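# Transfer plate C15 from nest N1 into nest N3

## Task

Pick up plate C15 from nest N1 and set it into the landing nest N3 so it lies flat within N3's locators, with its well A1 in N3's corner labelled A1. A small drop of a few millimetres while placing it in N3 is acceptable, but a much bigger drop there counts as failure. Plate C51 has to remain undisturbed on N2. The result only counts if it holds without the robot: open the gripper and pull the arm away at the end.

## Robot and tools

Robot: one six-joint arm with a two-finger gripper. Joints in column order: waist, shoulder, elbow, wrist pitch, wrist yaw, wrist roll. Its base may be slightly tilted relative to the table.

Scene frame: origin on the table surface right under the arm's base, +z upward, +y to the left when facing along +x. On each labelled plate, well A1 sits at the short end carrying the label, in the corner opposite the labelled long side. Every nest has a sign with its name on the deck beside it.

execute_actions takes "actions", a list holding zero or one item, plus optional "pictures" (boolean; pictures come by default).
- Empty list {"actions": []}: no command, just returns the current state.
- Action {"rows": [...], "steps": n}: 1 to 15 rows, n from 1 to 15 (default 15). Each control step lasts 1/30 s and uses one row; if rows run out, the final row repeats. A refused call sends nothing.
- Wait {"steps": n}: no rows, n up to 300; it returns once n steps have elapsed since the previous result, and your reply time is counted within them.

Each row is a single list of 7 numbers, each in [-1, 1]. The first six are joint offsets, not poses, in scaled units: 1.0 equals 1.202 rad for the waist, 1.258 shoulder, 1.238 elbow, 2.073 wrist pitch, 2.022 for wrist yaw and for wrist roll. Every row's offsets are measured from the joint angles in the most recent result that reported them, not from the preceding row. Before any result in the scene has shown angles, and for the second and later calls within one reply, they are measured from the pose at the moment the action begins. The seventh number is the gripper opening, absolute: +1 fully open, -1 closed.

Joint ranges (rad): waist -2.618 to 3.054, shoulder 0.000 to 3.142, elbow 0.000 to 3.142, wrist pitch -1.571 to 1.571, wrist yaw -1.571 to 1.571, wrist roll -2.094 to 2.094. A call is refused if it asks any joint more than 0.036 rad beyond an end; the true end may differ from the listed one by up to 0.036 either way. A request past the true end (and outward from the current angle) is clipped to that end, and the result reports "joint sent to its limit" (this may concern an earlier action still running). Absence of that line does not prove there is room left.

Speed: each step, every joint's target stays within a lead of its measured angle: 0.202 rad waist, 0.258 shoulder, 0.238 elbow, 0.573 wrist pitch, 0.522 wrist yaw and roll. If targets would carry the gripper more than 70 mm from where it is measured, all targets are pulled back toward the measured angles. Big offsets therefore need several steps or actions.

Sagging: sending zero offsets lets the arm droop a bit more each action. To hold a pose, make the first call of a reply send offsets that return the joints to the intended angles, use zeros in later calls of that reply, and push the aim further if a joint keeps falling short. Zeros are not a pause; they pull the arm back to their reference angles.

Between calls the arm keeps heading for the last row sent until it is nearly still (slow or blocked counts as still) or a step is HELD; after that only a new action moves it further. Fingers in motion finish moving regardless.

Result lines: Joint positions and Joint velocities list the six joints (rad, rad/s) then the finger-pad gap (m, m/s; 0.094 m when fully open). grip_measured gives the finger opening on the command scale. "joint command not followed" means the clearance check altered or blocked targets (mounting blocks and posts count as part of the arm). HELD marks steps whose row was partly or fully not sent. Joint torques follow the joint order, are never zero even in free air, include friction, a per-unit offset and scale, and noise. MOTOR HOT appears from 75 °C; at 90 °C an OVER-TEMPERATURE FAULT halts the arm for 10 s, that threshold is then disabled for 5 minutes, after which 90 °C halts it again; at 100 °C motors and gripper go limp and the arm drops. Holding loads, even while you think, heats motors.

Gripping: except near -1 and +1, fingers go to where grip_measured would equal your number. To keep hold, command below grip_measured: around 0.03 below for a firm grip, a smaller gap for lighter. Readings may be off by about 1 mm, consistently through a scene. Pad force tops out around 50 to 62 N (less on some grippers, less still on parts under about 2 mm thick), with a brief spike on first contact.

zoom_image: {"camera": name, "region": [x0, y0, x1, y1]} in pixels of that camera's latest full image, (0,0) top-left, region no larger than 504 by 504. Cameras: cam_head_left (896x504), cam_head_right (896x504), cam_wrist (616x616).

finished_scene: {"scene": number of the current scene}; ends and grades it irreversibly, and the result reports success. Sending a reply without any tool call ends everything.

Avoid: knocking or placing anything off the table (ends the scene), dropping or slamming the plate, disturbing C51 on N2, hard contacts and heavy pushing. Move smoothly, set C15 down gently into N3, release it, and withdraw the arm before finishing.

Each tool is called after "Emit:" as name([rows], argument=value, ...), one row to a line, values as JSON.

## Session

Emit:
execute_actions(actions=[])

Scene clock: 0.00 s of 6000.00 s.
grip_measured=+1.000
Joint positions: [ 0.659  1.761  1.903 -1.209  0.463 -0.796  0.094]
Joint velocities: [ 0.017 -0.017 -0.002  0.007 -0.022 -0.007  0.   ]
Joint torques (N m, as the arm reports them, + toward a larger angle): no reading
Motor temperatures (°C, as the motors report them): [27 26 27 27 26 26]

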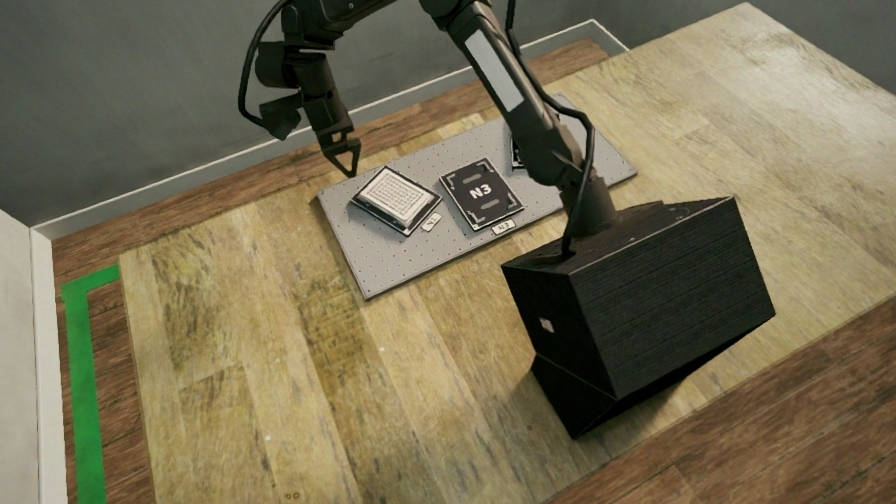

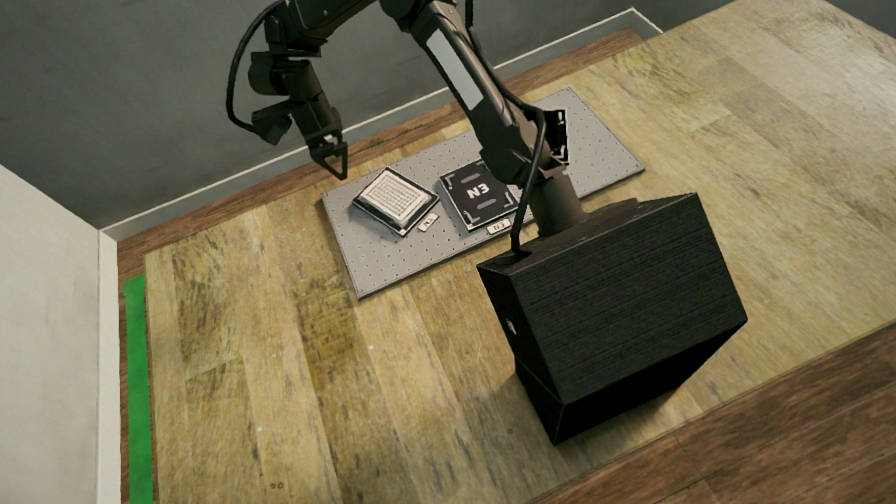

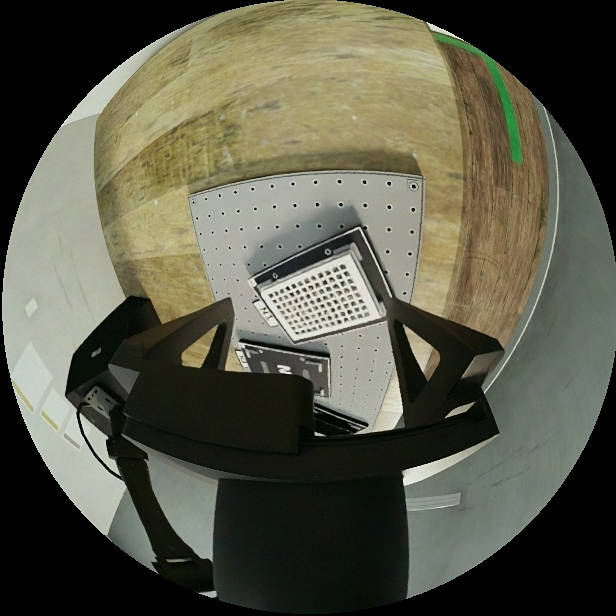

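Emit:
zoom_image(camera="cam_head_left", region=[230, 20, 680, 320])

Emit:
zoom_image(camera="cam_wrist", region=[180, 200, 460, 460])

Region (230, 20, 680, 320) of cam_head_left's 896x504 image, scaled by 1.120, with more detail than that image has.

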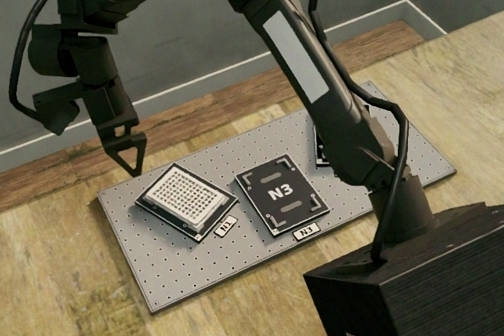

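Region (180, 200, 460, 460) of cam_wrist's 616x616 image, scaled by 1.800, with more detail than that image has; it fills the top 468 rows of this view, and the rest is white.

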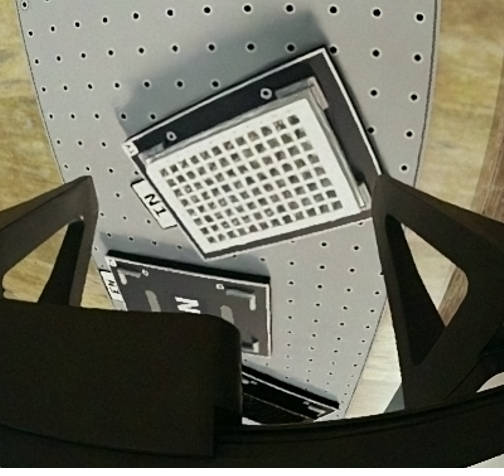

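Emit:
execute_actions([
  {"rows":[[0,0,0,-0.14,-0.229,0,1]],"steps":15},
])

Emit:
execute_actions([
  {"steps":15},
])

Scene clock: 28.27 s of 6000.00 s.
grip_measured=+1.000
Joint positions: [ 0.651  1.764  1.903 -1.477  0.04  -0.794  0.094]
Joint velocities: [ 0.007 -0.022 -0.002 -0.037 -0.139 -0.007  0.   ]
Joint torques (N m, as the arm reports them, + toward a larger angle): [  5.44 -10.95   3.62  -0.92  -0.49  -0.01]
Motor temperatures (°C, as the motors report them): [29 31 28 27 26 26]
Steps of this call (steps 1 to 90: nothing new was sent; then 24.77 s passed at rest; steps 91 to 105: all 15 steps of this action). Readings (joint positions):
91: [0.656 1.761 1.903 -1.229 0.411 -0.795]
92: [0.652 1.761 1.903 -1.272 0.332 -0.795]
94: [0.651 1.763 1.903 -1.357 0.219 -0.795]
98: [0.651 1.764 1.903 -1.440 0.100 -0.795]
105: the state above

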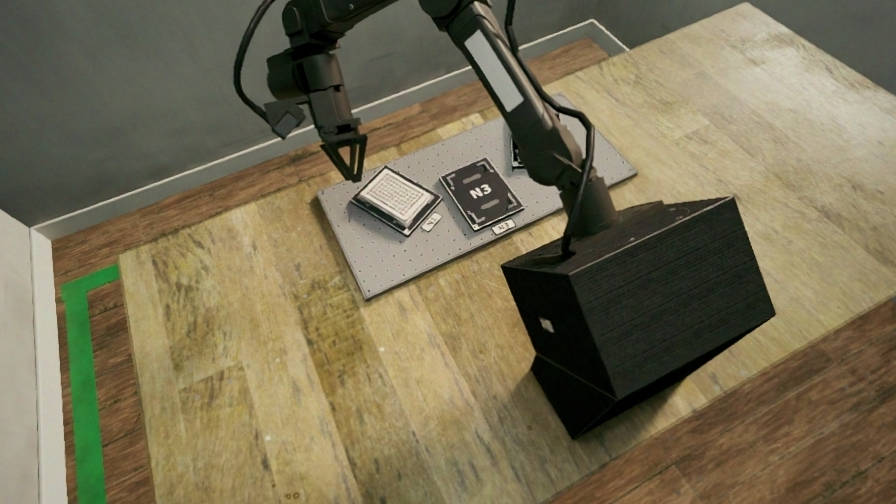

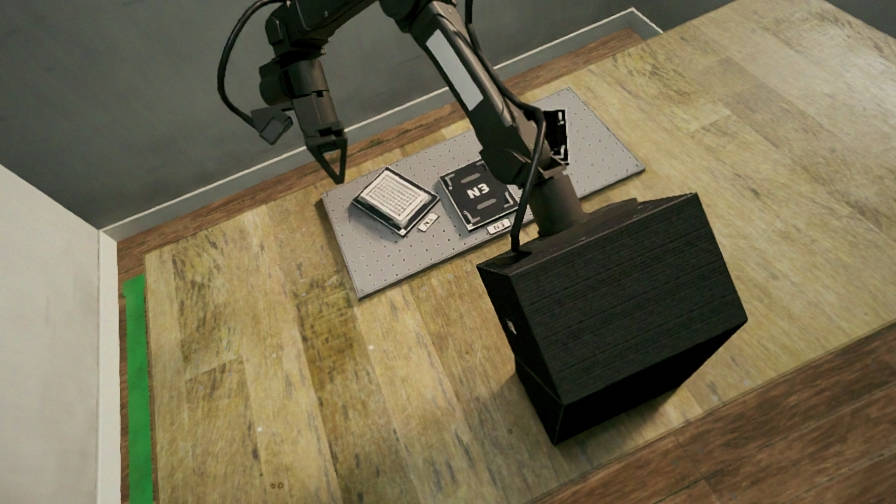

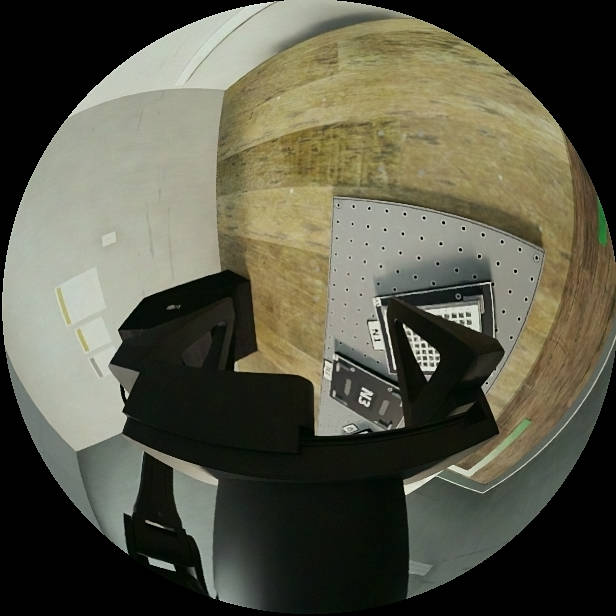

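Scene clock: 28.77 s of 6000.00 s.
grip_measured=+1.000
Joint positions: [ 0.651  1.764  1.903 -1.484  0.026 -0.794  0.094]
Joint velocities: [-0.012 -0.012  0.007 -0.066 -0.037 -0.037  0.   ]
Joint torques (N m, as the arm reports them, + toward a larger angle): [  5.23 -10.96   3.73  -0.95  -0.49   0.02]
Motor temperatures (°C, as the motors report them): [29 31 28 27 26 26]
Steps of this call (steps 1 to 15: the robot went on to your last target). Readings (joint positions):
1: [0.651 1.764 1.903 -1.479 0.037 -0.794]
2: [0.651 1.764 1.903 -1.480 0.034 -0.794]
4: [0.651 1.764 1.903 -1.482 0.031 -0.794]
8: [0.651 1.764 1.903 -1.483 0.027 -0.794]
15: the state above

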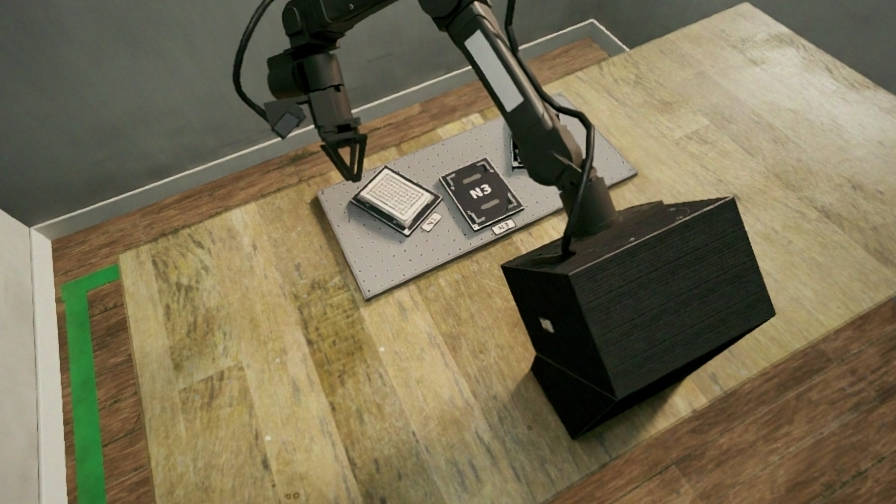

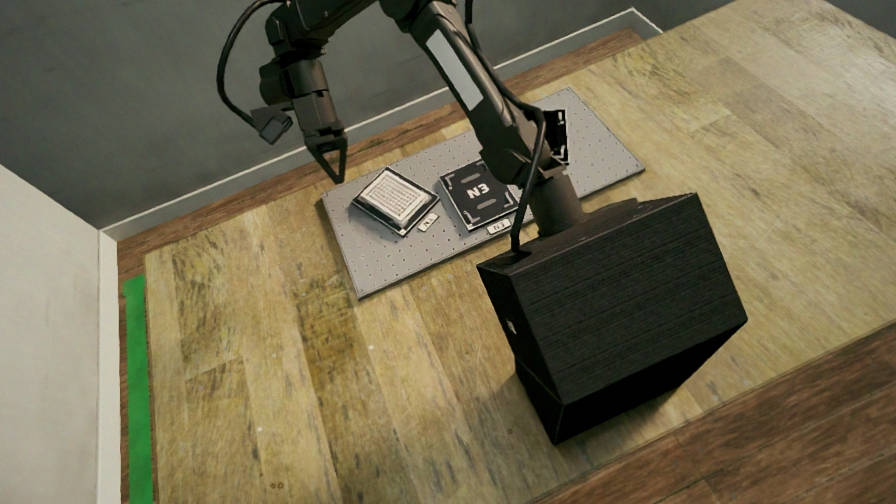

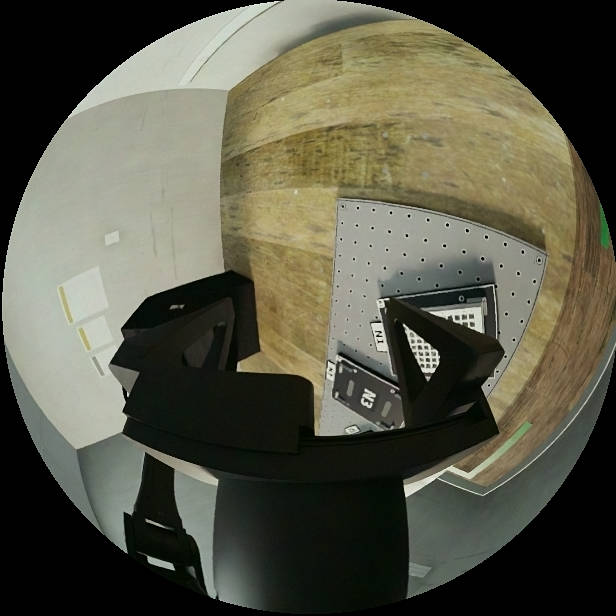

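Emit:
execute_actions([
  {"rows":[[0,0,0,0.133,0.216,0.55,1]],"steps":15},
])

Emit:
execute_actions([
  {"steps":25},
])

Scene clock: 72.33 s of 6000.00 s.
grip_measured=+1.000
Joint positions: [ 0.641  1.766  1.902 -1.23   0.444  0.242  0.094]
Joint velocities: [-0.012  0.012 -0.002  0.051  0.066  0.403  0.   ]
Joint torques (N m, as the arm reports them, + toward a larger angle): [  5.44 -11.18   4.06  -0.2   -0.02   0.1 ]
Motor temperatures (°C, as the motors report them): [29 33 28 28 26 26]
Steps of this call (steps 1 to 15: the robot went on to your last target; steps 16 to 90: nothing new was sent; then 40.07 s passed at rest; steps 91 to 105: all 15 steps of this action). Readings (joint positions):
91: [0.652 1.764 1.902 -1.468 0.076 -0.725]
92: [0.654 1.764 1.902 -1.427 0.154 -0.625]
94: [0.647 1.766 1.902 -1.344 0.270 -0.427]
98: [0.641 1.766 1.902 -1.264 0.389 -0.041]
105: the state above

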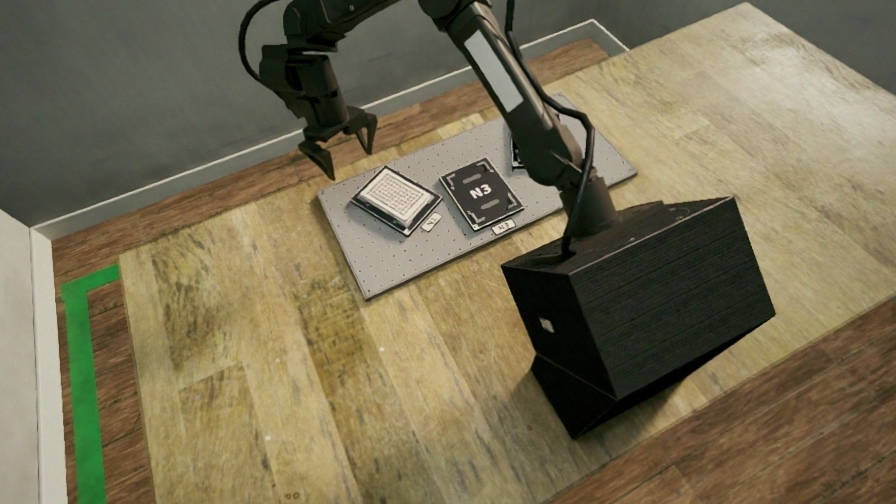

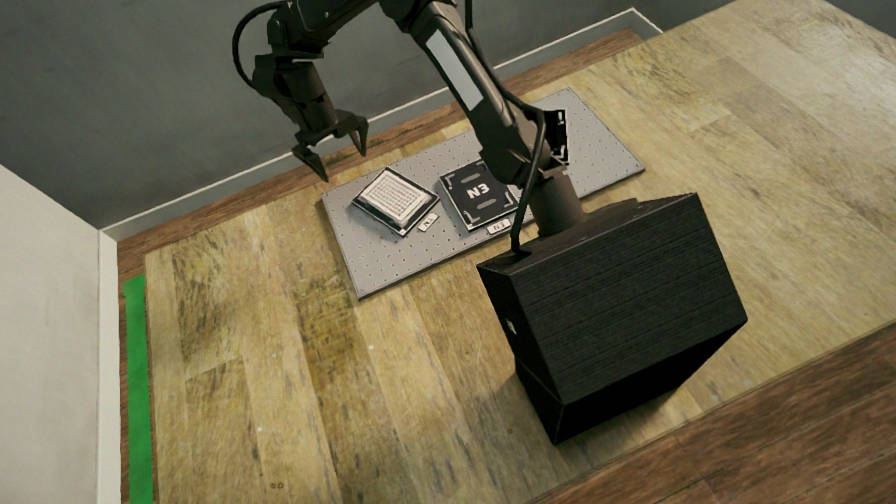

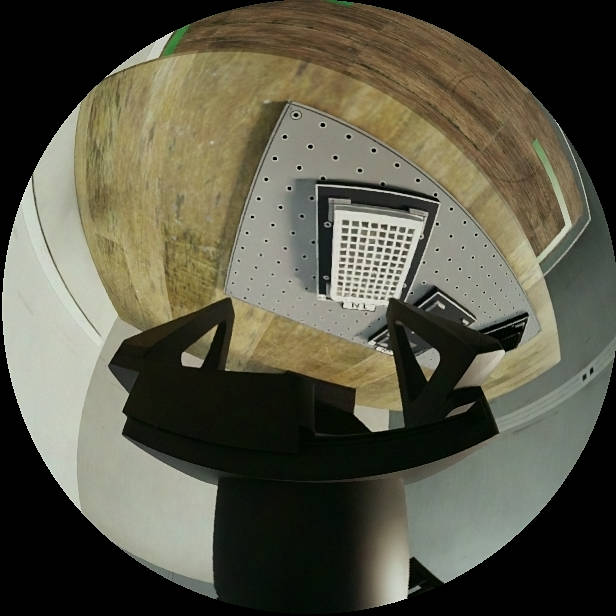

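Scene clock: 73.17 s of 6000.00 s.
grip_measured=+1.000
Joint positions: [ 0.641  1.766  1.902 -1.224  0.455  0.314  0.094]
Joint velocities: [-0.007 -0.007 -0.002  0.037 -0.007 -0.11   0.   ]
Joint torques (N m, as the arm reports them, + toward a larger angle): [  5.34 -11.23   4.11  -0.2   -0.09   0.05]
Motor temperatures (°C, as the motors report them): [29 33 28 28 26 26]
Steps of this call (steps 1 to 25: the robot went on to your last target). Readings (joint positions):
1: [0.641 1.766 1.902 -1.229 0.447 0.257]
2: [0.641 1.766 1.902 -1.228 0.449 0.269]
4: [0.641 1.766 1.902 -1.226 0.451 0.285]
8: [0.641 1.766 1.902 -1.225 0.454 0.303]
25: the state above

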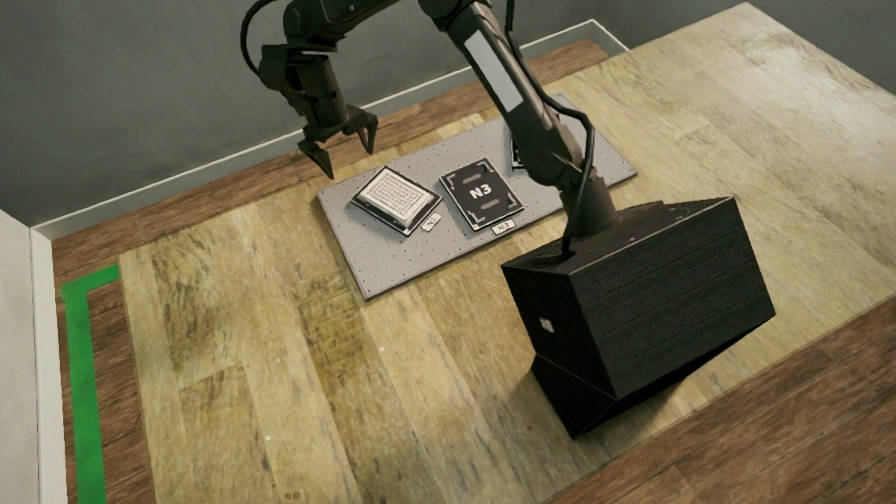

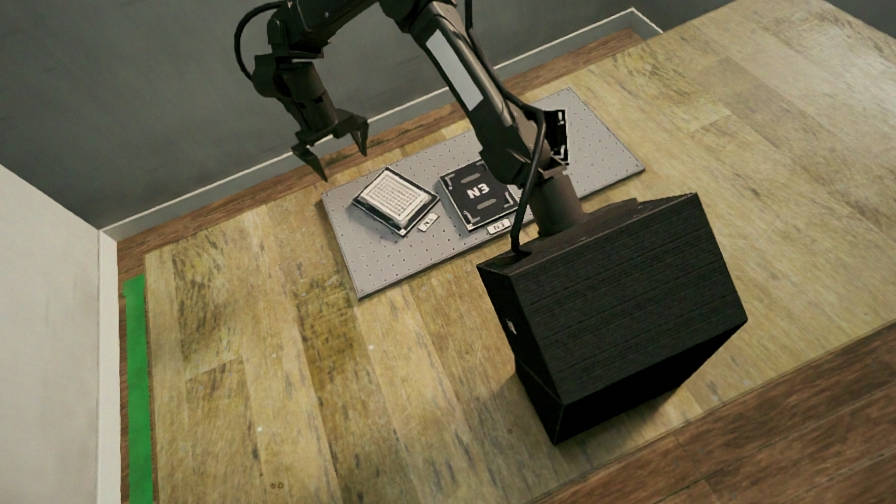

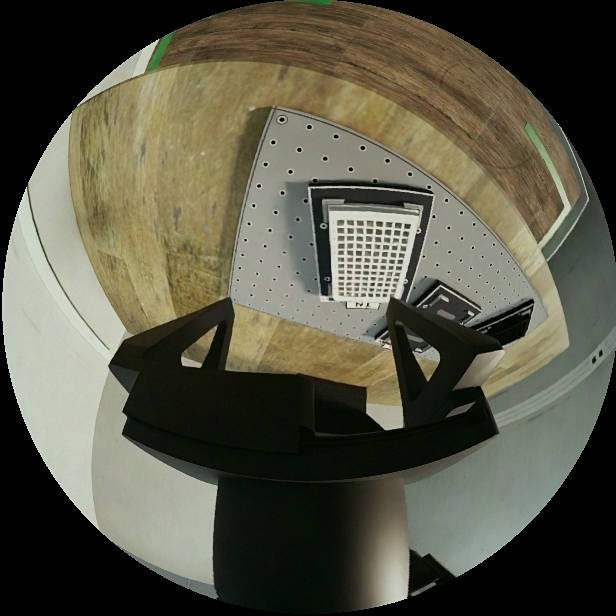

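Emit:
execute_actions([
  {"rows":[[-0.176,-0.134,-0.283,0.134,-0.05,-0.099,1]],"steps":15},
])

Emit:
execute_actions([
  {"steps":40},
])

Scene clock: 113.23 s of 6000.00 s.
grip_measured=+1.000
Joint positions: [ 0.415  1.616  1.552 -0.974  0.365  0.128  0.094]
Joint velocities: [-0.012  0.012 -0.022  0.168 -0.037 -0.051  0.   ]
Joint torques (N m, as the arm reports them, + toward a larger angle): [  4.27 -12.96   3.73  -0.31  -0.15  -0.08]
Motor temperatures (°C, as the motors report them): [29 34 28 28 26 26]
Steps of this call (steps 1 to 15: the robot went on to your last target; steps 16 to 90: nothing new was sent; then 36.57 s passed at rest; steps 91 to 105: all 15 steps of this action). Readings (joint positions):
91: [0.623 1.743 1.860 -1.174 0.437 0.286]
92: [0.587 1.700 1.778 -1.103 0.406 0.250]
94: [0.478 1.632 1.640 -1.048 0.390 0.203]
98: [0.388 1.616 1.555 -1.022 0.388 0.157]
105: the state above

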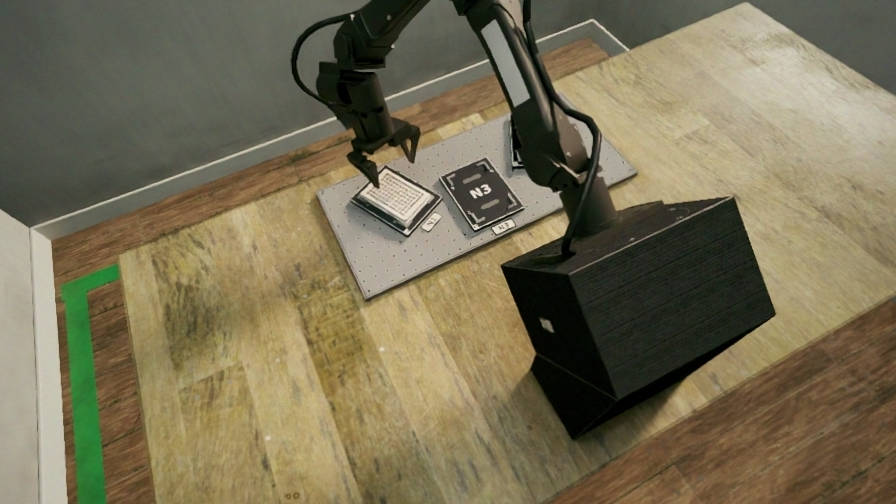

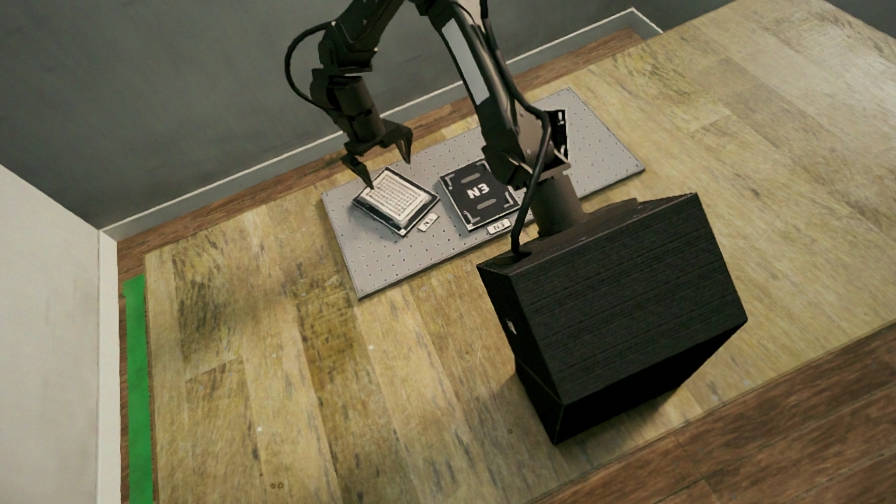

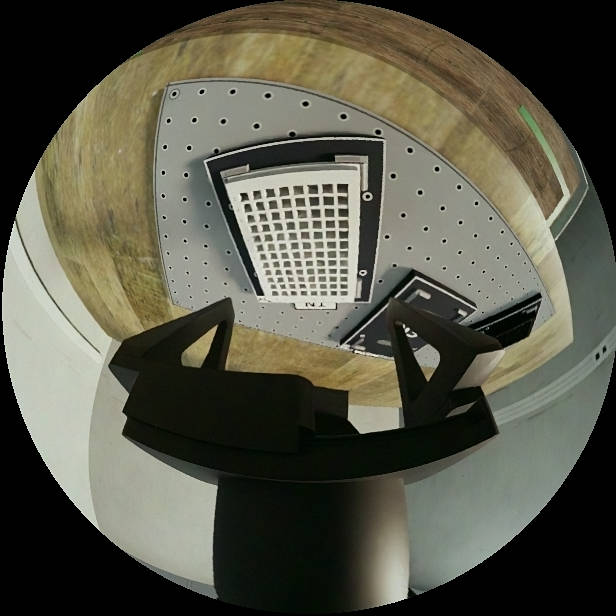

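Scene clock: 114.57 s of 6000.00 s.
grip_measured=+1.000
Joint positions: [ 0.415  1.616  1.552 -0.963  0.363  0.12   0.094]
Joint velocities: [-0.017 -0.007 -0.032 -0.007  0.037  0.007  0.   ]
Joint torques (N m, as the arm reports them, + toward a larger angle): [  4.22 -12.92   3.74  -0.28  -0.15  -0.05]
Motor temperatures (°C, as the motors report them): [29 34 28 28 26 26]
Steps of this call (steps 1 to 30: the robot went on to your last target; steps 31 to 40: nothing new was sent). Readings (joint positions):
1: [0.415 1.616 1.552 -0.971 0.365 0.126]
2: [0.415 1.616 1.552 -0.969 0.364 0.125]
4: [0.415 1.616 1.552 -0.967 0.364 0.123]
8: [0.415 1.616 1.552 -0.964 0.363 0.121]
40: the state above
The arm was judged still, so your last target was given up. Only a new action makes it travel on or press farther. Fingers that are still opening or closing keep moving.

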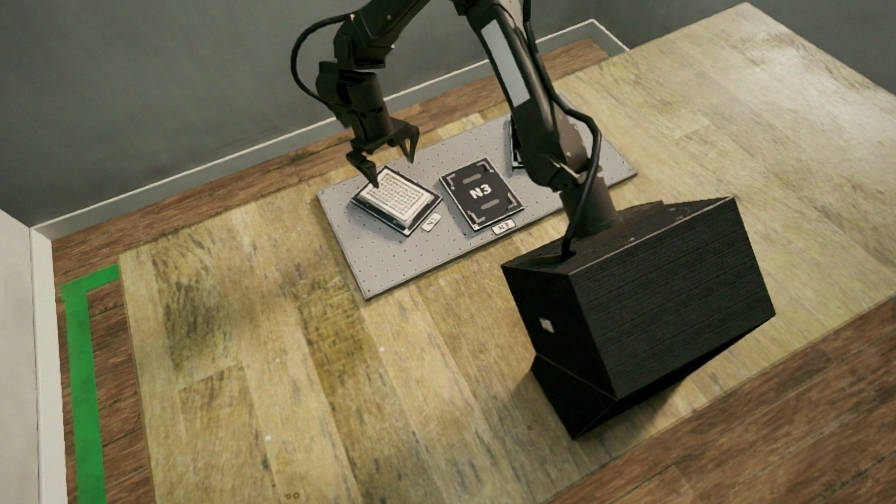

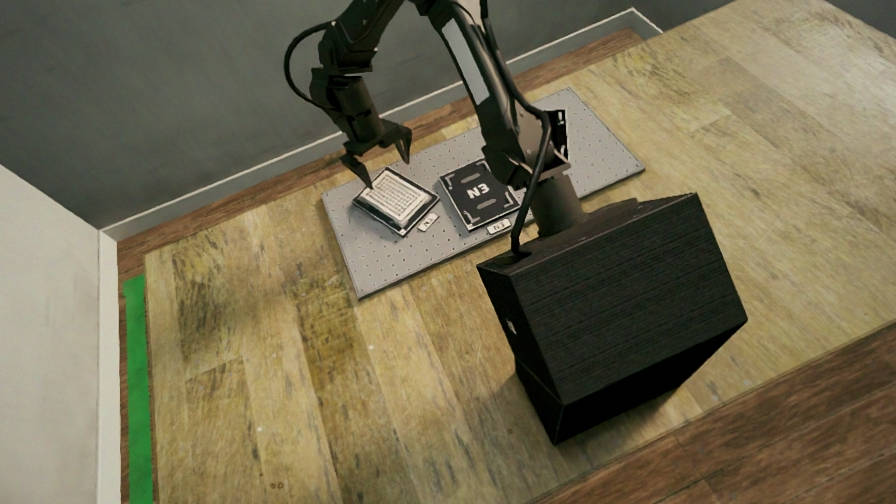

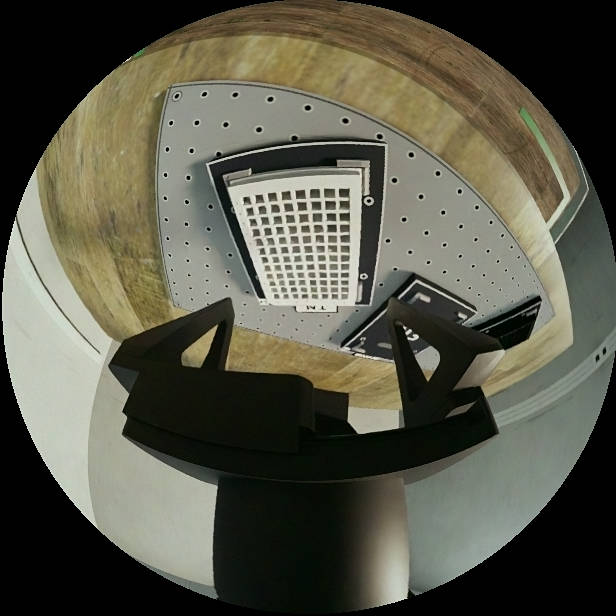

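Emit:
execute_actions([
  {"rows":[[-0.022,0.027,-0.043,0.05,-0.007,-0.04,1]],"steps":15},
])

Emit:
execute_actions([
  {"steps":15},
])

Scene clock: 145.07 s of 6000.00 s.
grip_measured=+1.000
Joint positions: [ 0.385  1.658  1.505 -0.879  0.357  0.049  0.094]
Joint velocities: [-0.027 -0.007  0.012  0.007 -0.037 -0.081  0.   ]
Joint torques (N m, as the arm reports them, + toward a larger angle): [  3.62 -11.85   3.06  -0.33  -0.16  -0.08]
Motor temperatures (°C, as the motors report them): [29 36 28 28 26 26]
Steps of this call (steps 1 to 90: nothing new was sent; then 27.00 s passed at rest; steps 91 to 105: all 15 steps of this action). Readings (joint positions):
91: [0.413 1.617 1.547 -0.952 0.362 0.110]
92: [0.408 1.619 1.538 -0.933 0.360 0.097]
94: [0.395 1.632 1.524 -0.909 0.359 0.079]
98: [0.385 1.656 1.507 -0.892 0.359 0.059]
105: the state above

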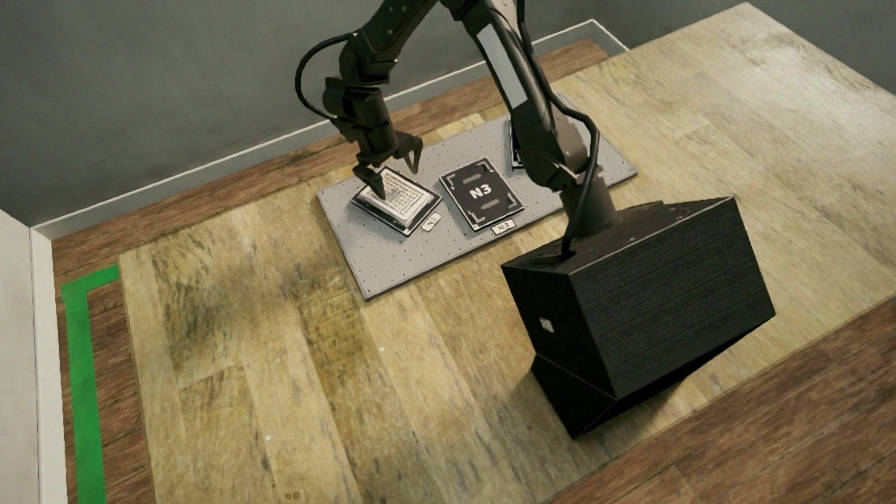

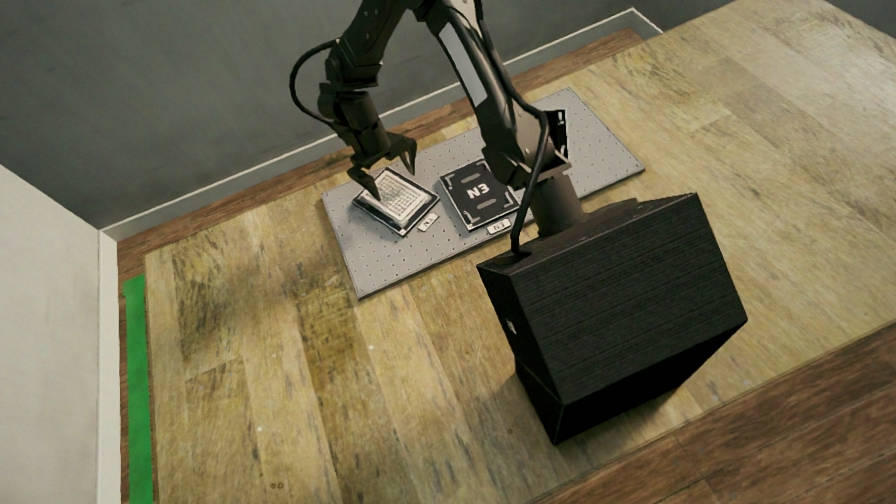

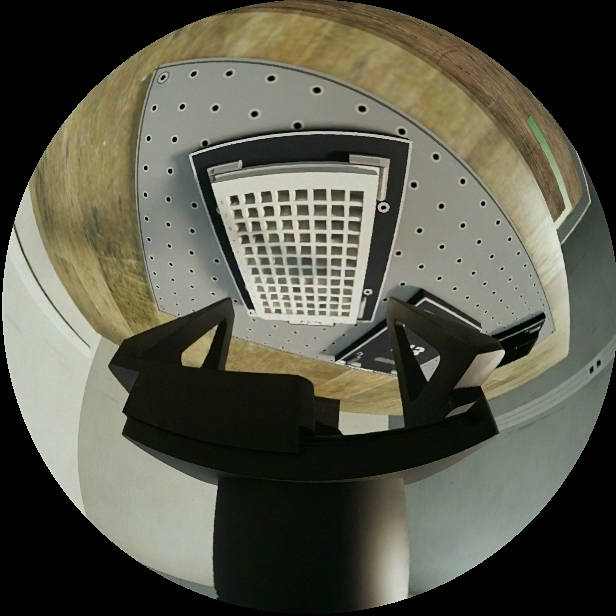

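Scene clock: 145.57 s of 6000.00 s.
grip_measured=+1.000
Joint positions: [ 0.385  1.658  1.505 -0.875  0.357  0.046  0.094]
Joint velocities: [ 0.012 -0.017 -0.002  0.007  0.022 -0.066  0.   ]
Joint torques (N m, as the arm reports them, + toward a larger angle): [  3.63 -11.95   2.97  -0.32  -0.14  -0.06]
Motor temperatures (°C, as the motors report them): [29 36 28 28 26 26]
Steps of this call (steps 1 to 15: the robot went on to your last target). Readings (joint positions):
1: [0.385 1.658 1.505 -0.878 0.357 0.048]
2: [0.385 1.658 1.505 -0.877 0.357 0.047]
4: [0.385 1.658 1.505 -0.876 0.357 0.047]
8: [0.385 1.658 1.505 -0.876 0.357 0.046]
15: the state above
The arm was judged still, so your last target was given up. Only a new action makes it travel on or press farther. Fingers that are still opening or closing keep moving.

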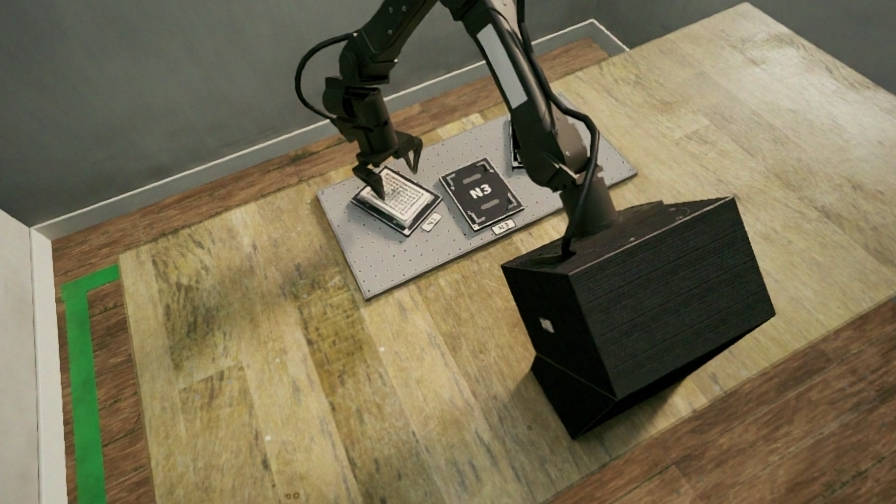

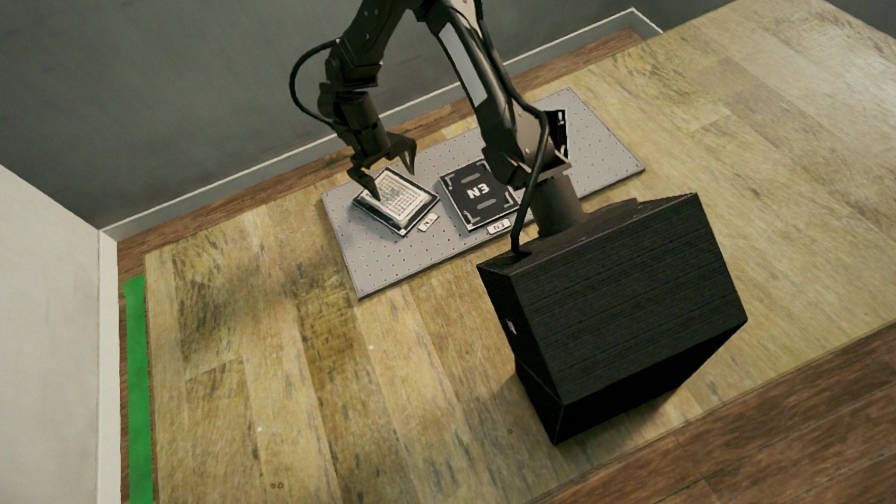

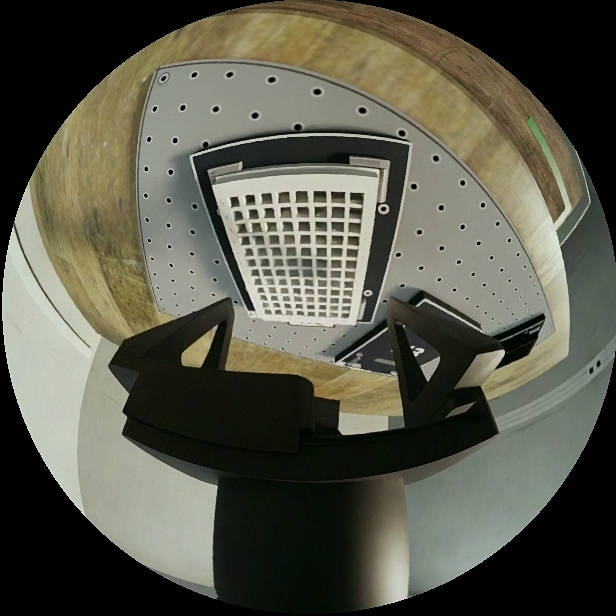

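Emit:
execute_actions([
  {"rows":[[-0.007,0.022,-0.036,0.055,-0.005,-0.035,1]],"steps":15},
])

Emit:
execute_actions([
  {"steps":10},
])

Scene clock: 161.40 s of 6000.00 s.
grip_measured=+1.000
Joint positions: [ 0.376  1.691  1.469 -0.781  0.356 -0.016  0.094]
Joint velocities: [-0.002 -0.017 -0.017 -0.007 -0.037  0.066  0.   ]
Joint torques (N m, as the arm reports them, + toward a larger angle): [  3.03 -11.43   2.74  -0.22  -0.17  -0.04]
Motor temperatures (°C, as the motors report them): [29 36 28 28 26 26]
Steps of this call (steps 1 to 90: nothing new was sent; then 12.33 s passed at rest; steps 91 to 105: all 15 steps of this action). Readings (joint positions):
91: [0.384 1.659 1.501 -0.864 0.357 0.037]
92: [0.383 1.660 1.494 -0.844 0.357 0.026]
94: [0.379 1.671 1.483 -0.817 0.357 0.010]
98: [0.376 1.689 1.471 -0.795 0.356 -0.007]
105: the state above

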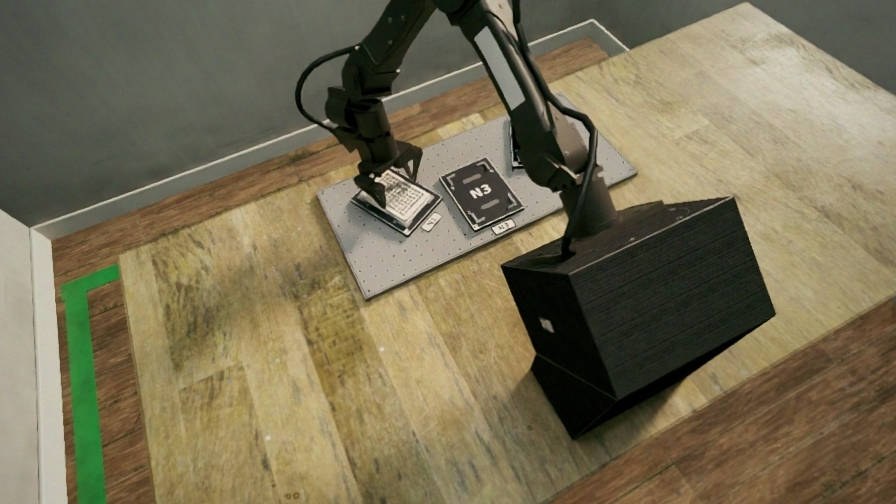

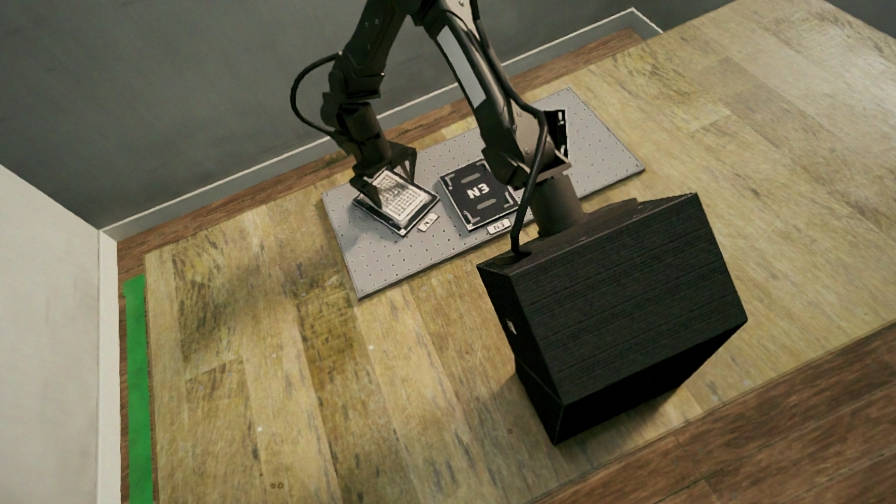

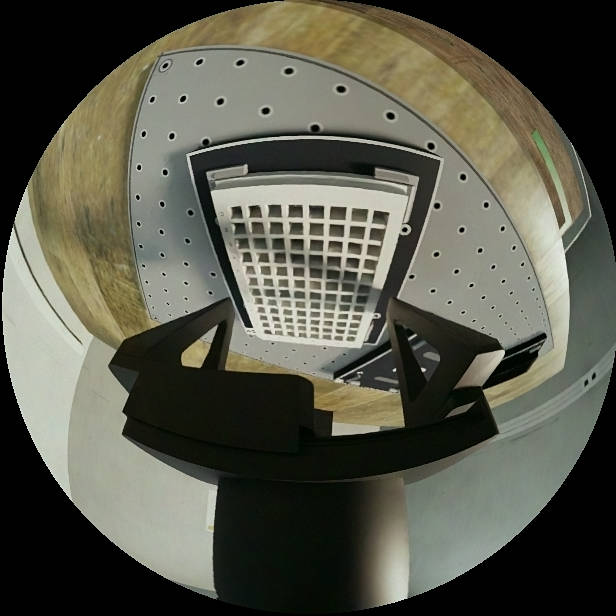

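Scene clock: 161.73 s of 6000.00 s.
grip_measured=+1.000
Joint positions: [ 0.376  1.691  1.469 -0.777  0.356 -0.018  0.094]
Joint velocities: [-0.012  0.007 -0.017 -0.037 -0.007 -0.022  0.   ]
Joint torques (N m, as the arm reports them, + toward a larger angle): [  3.43 -11.56   2.74  -0.28  -0.14  -0.07]
Motor temperatures (°C, as the motors report them): [29 36 28 28 26 26]
Steps of this call (steps 1 to 10: the robot went on to your last target). Readings (joint positions):
1: [0.376 1.691 1.469 -0.780 0.356 -0.017]
2: [0.376 1.691 1.469 -0.779 0.356 -0.017]
4: [0.376 1.691 1.469 -0.779 0.356 -0.017]
8: [0.376 1.691 1.469 -0.778 0.356 -0.018]
10: the state above

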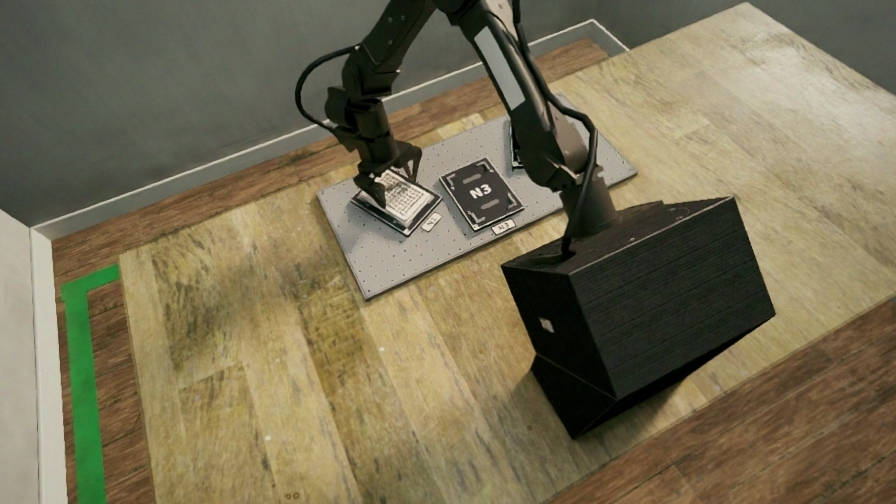

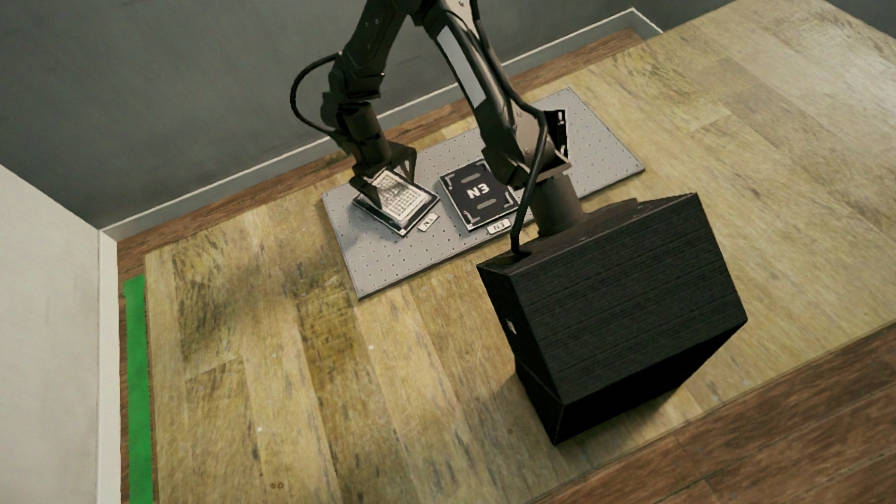

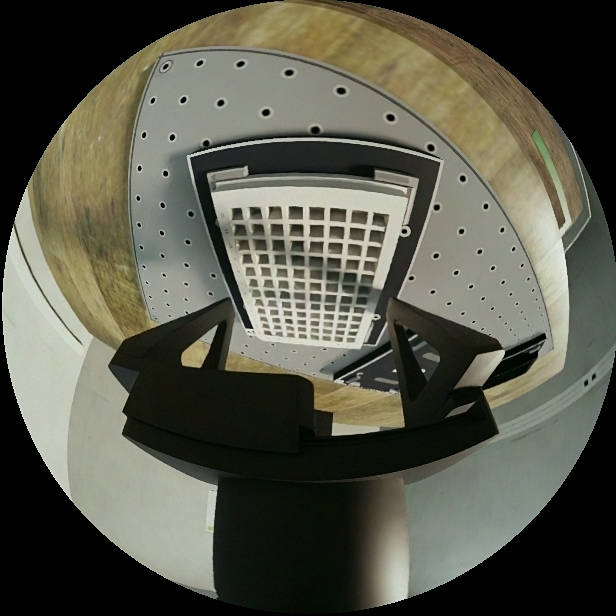

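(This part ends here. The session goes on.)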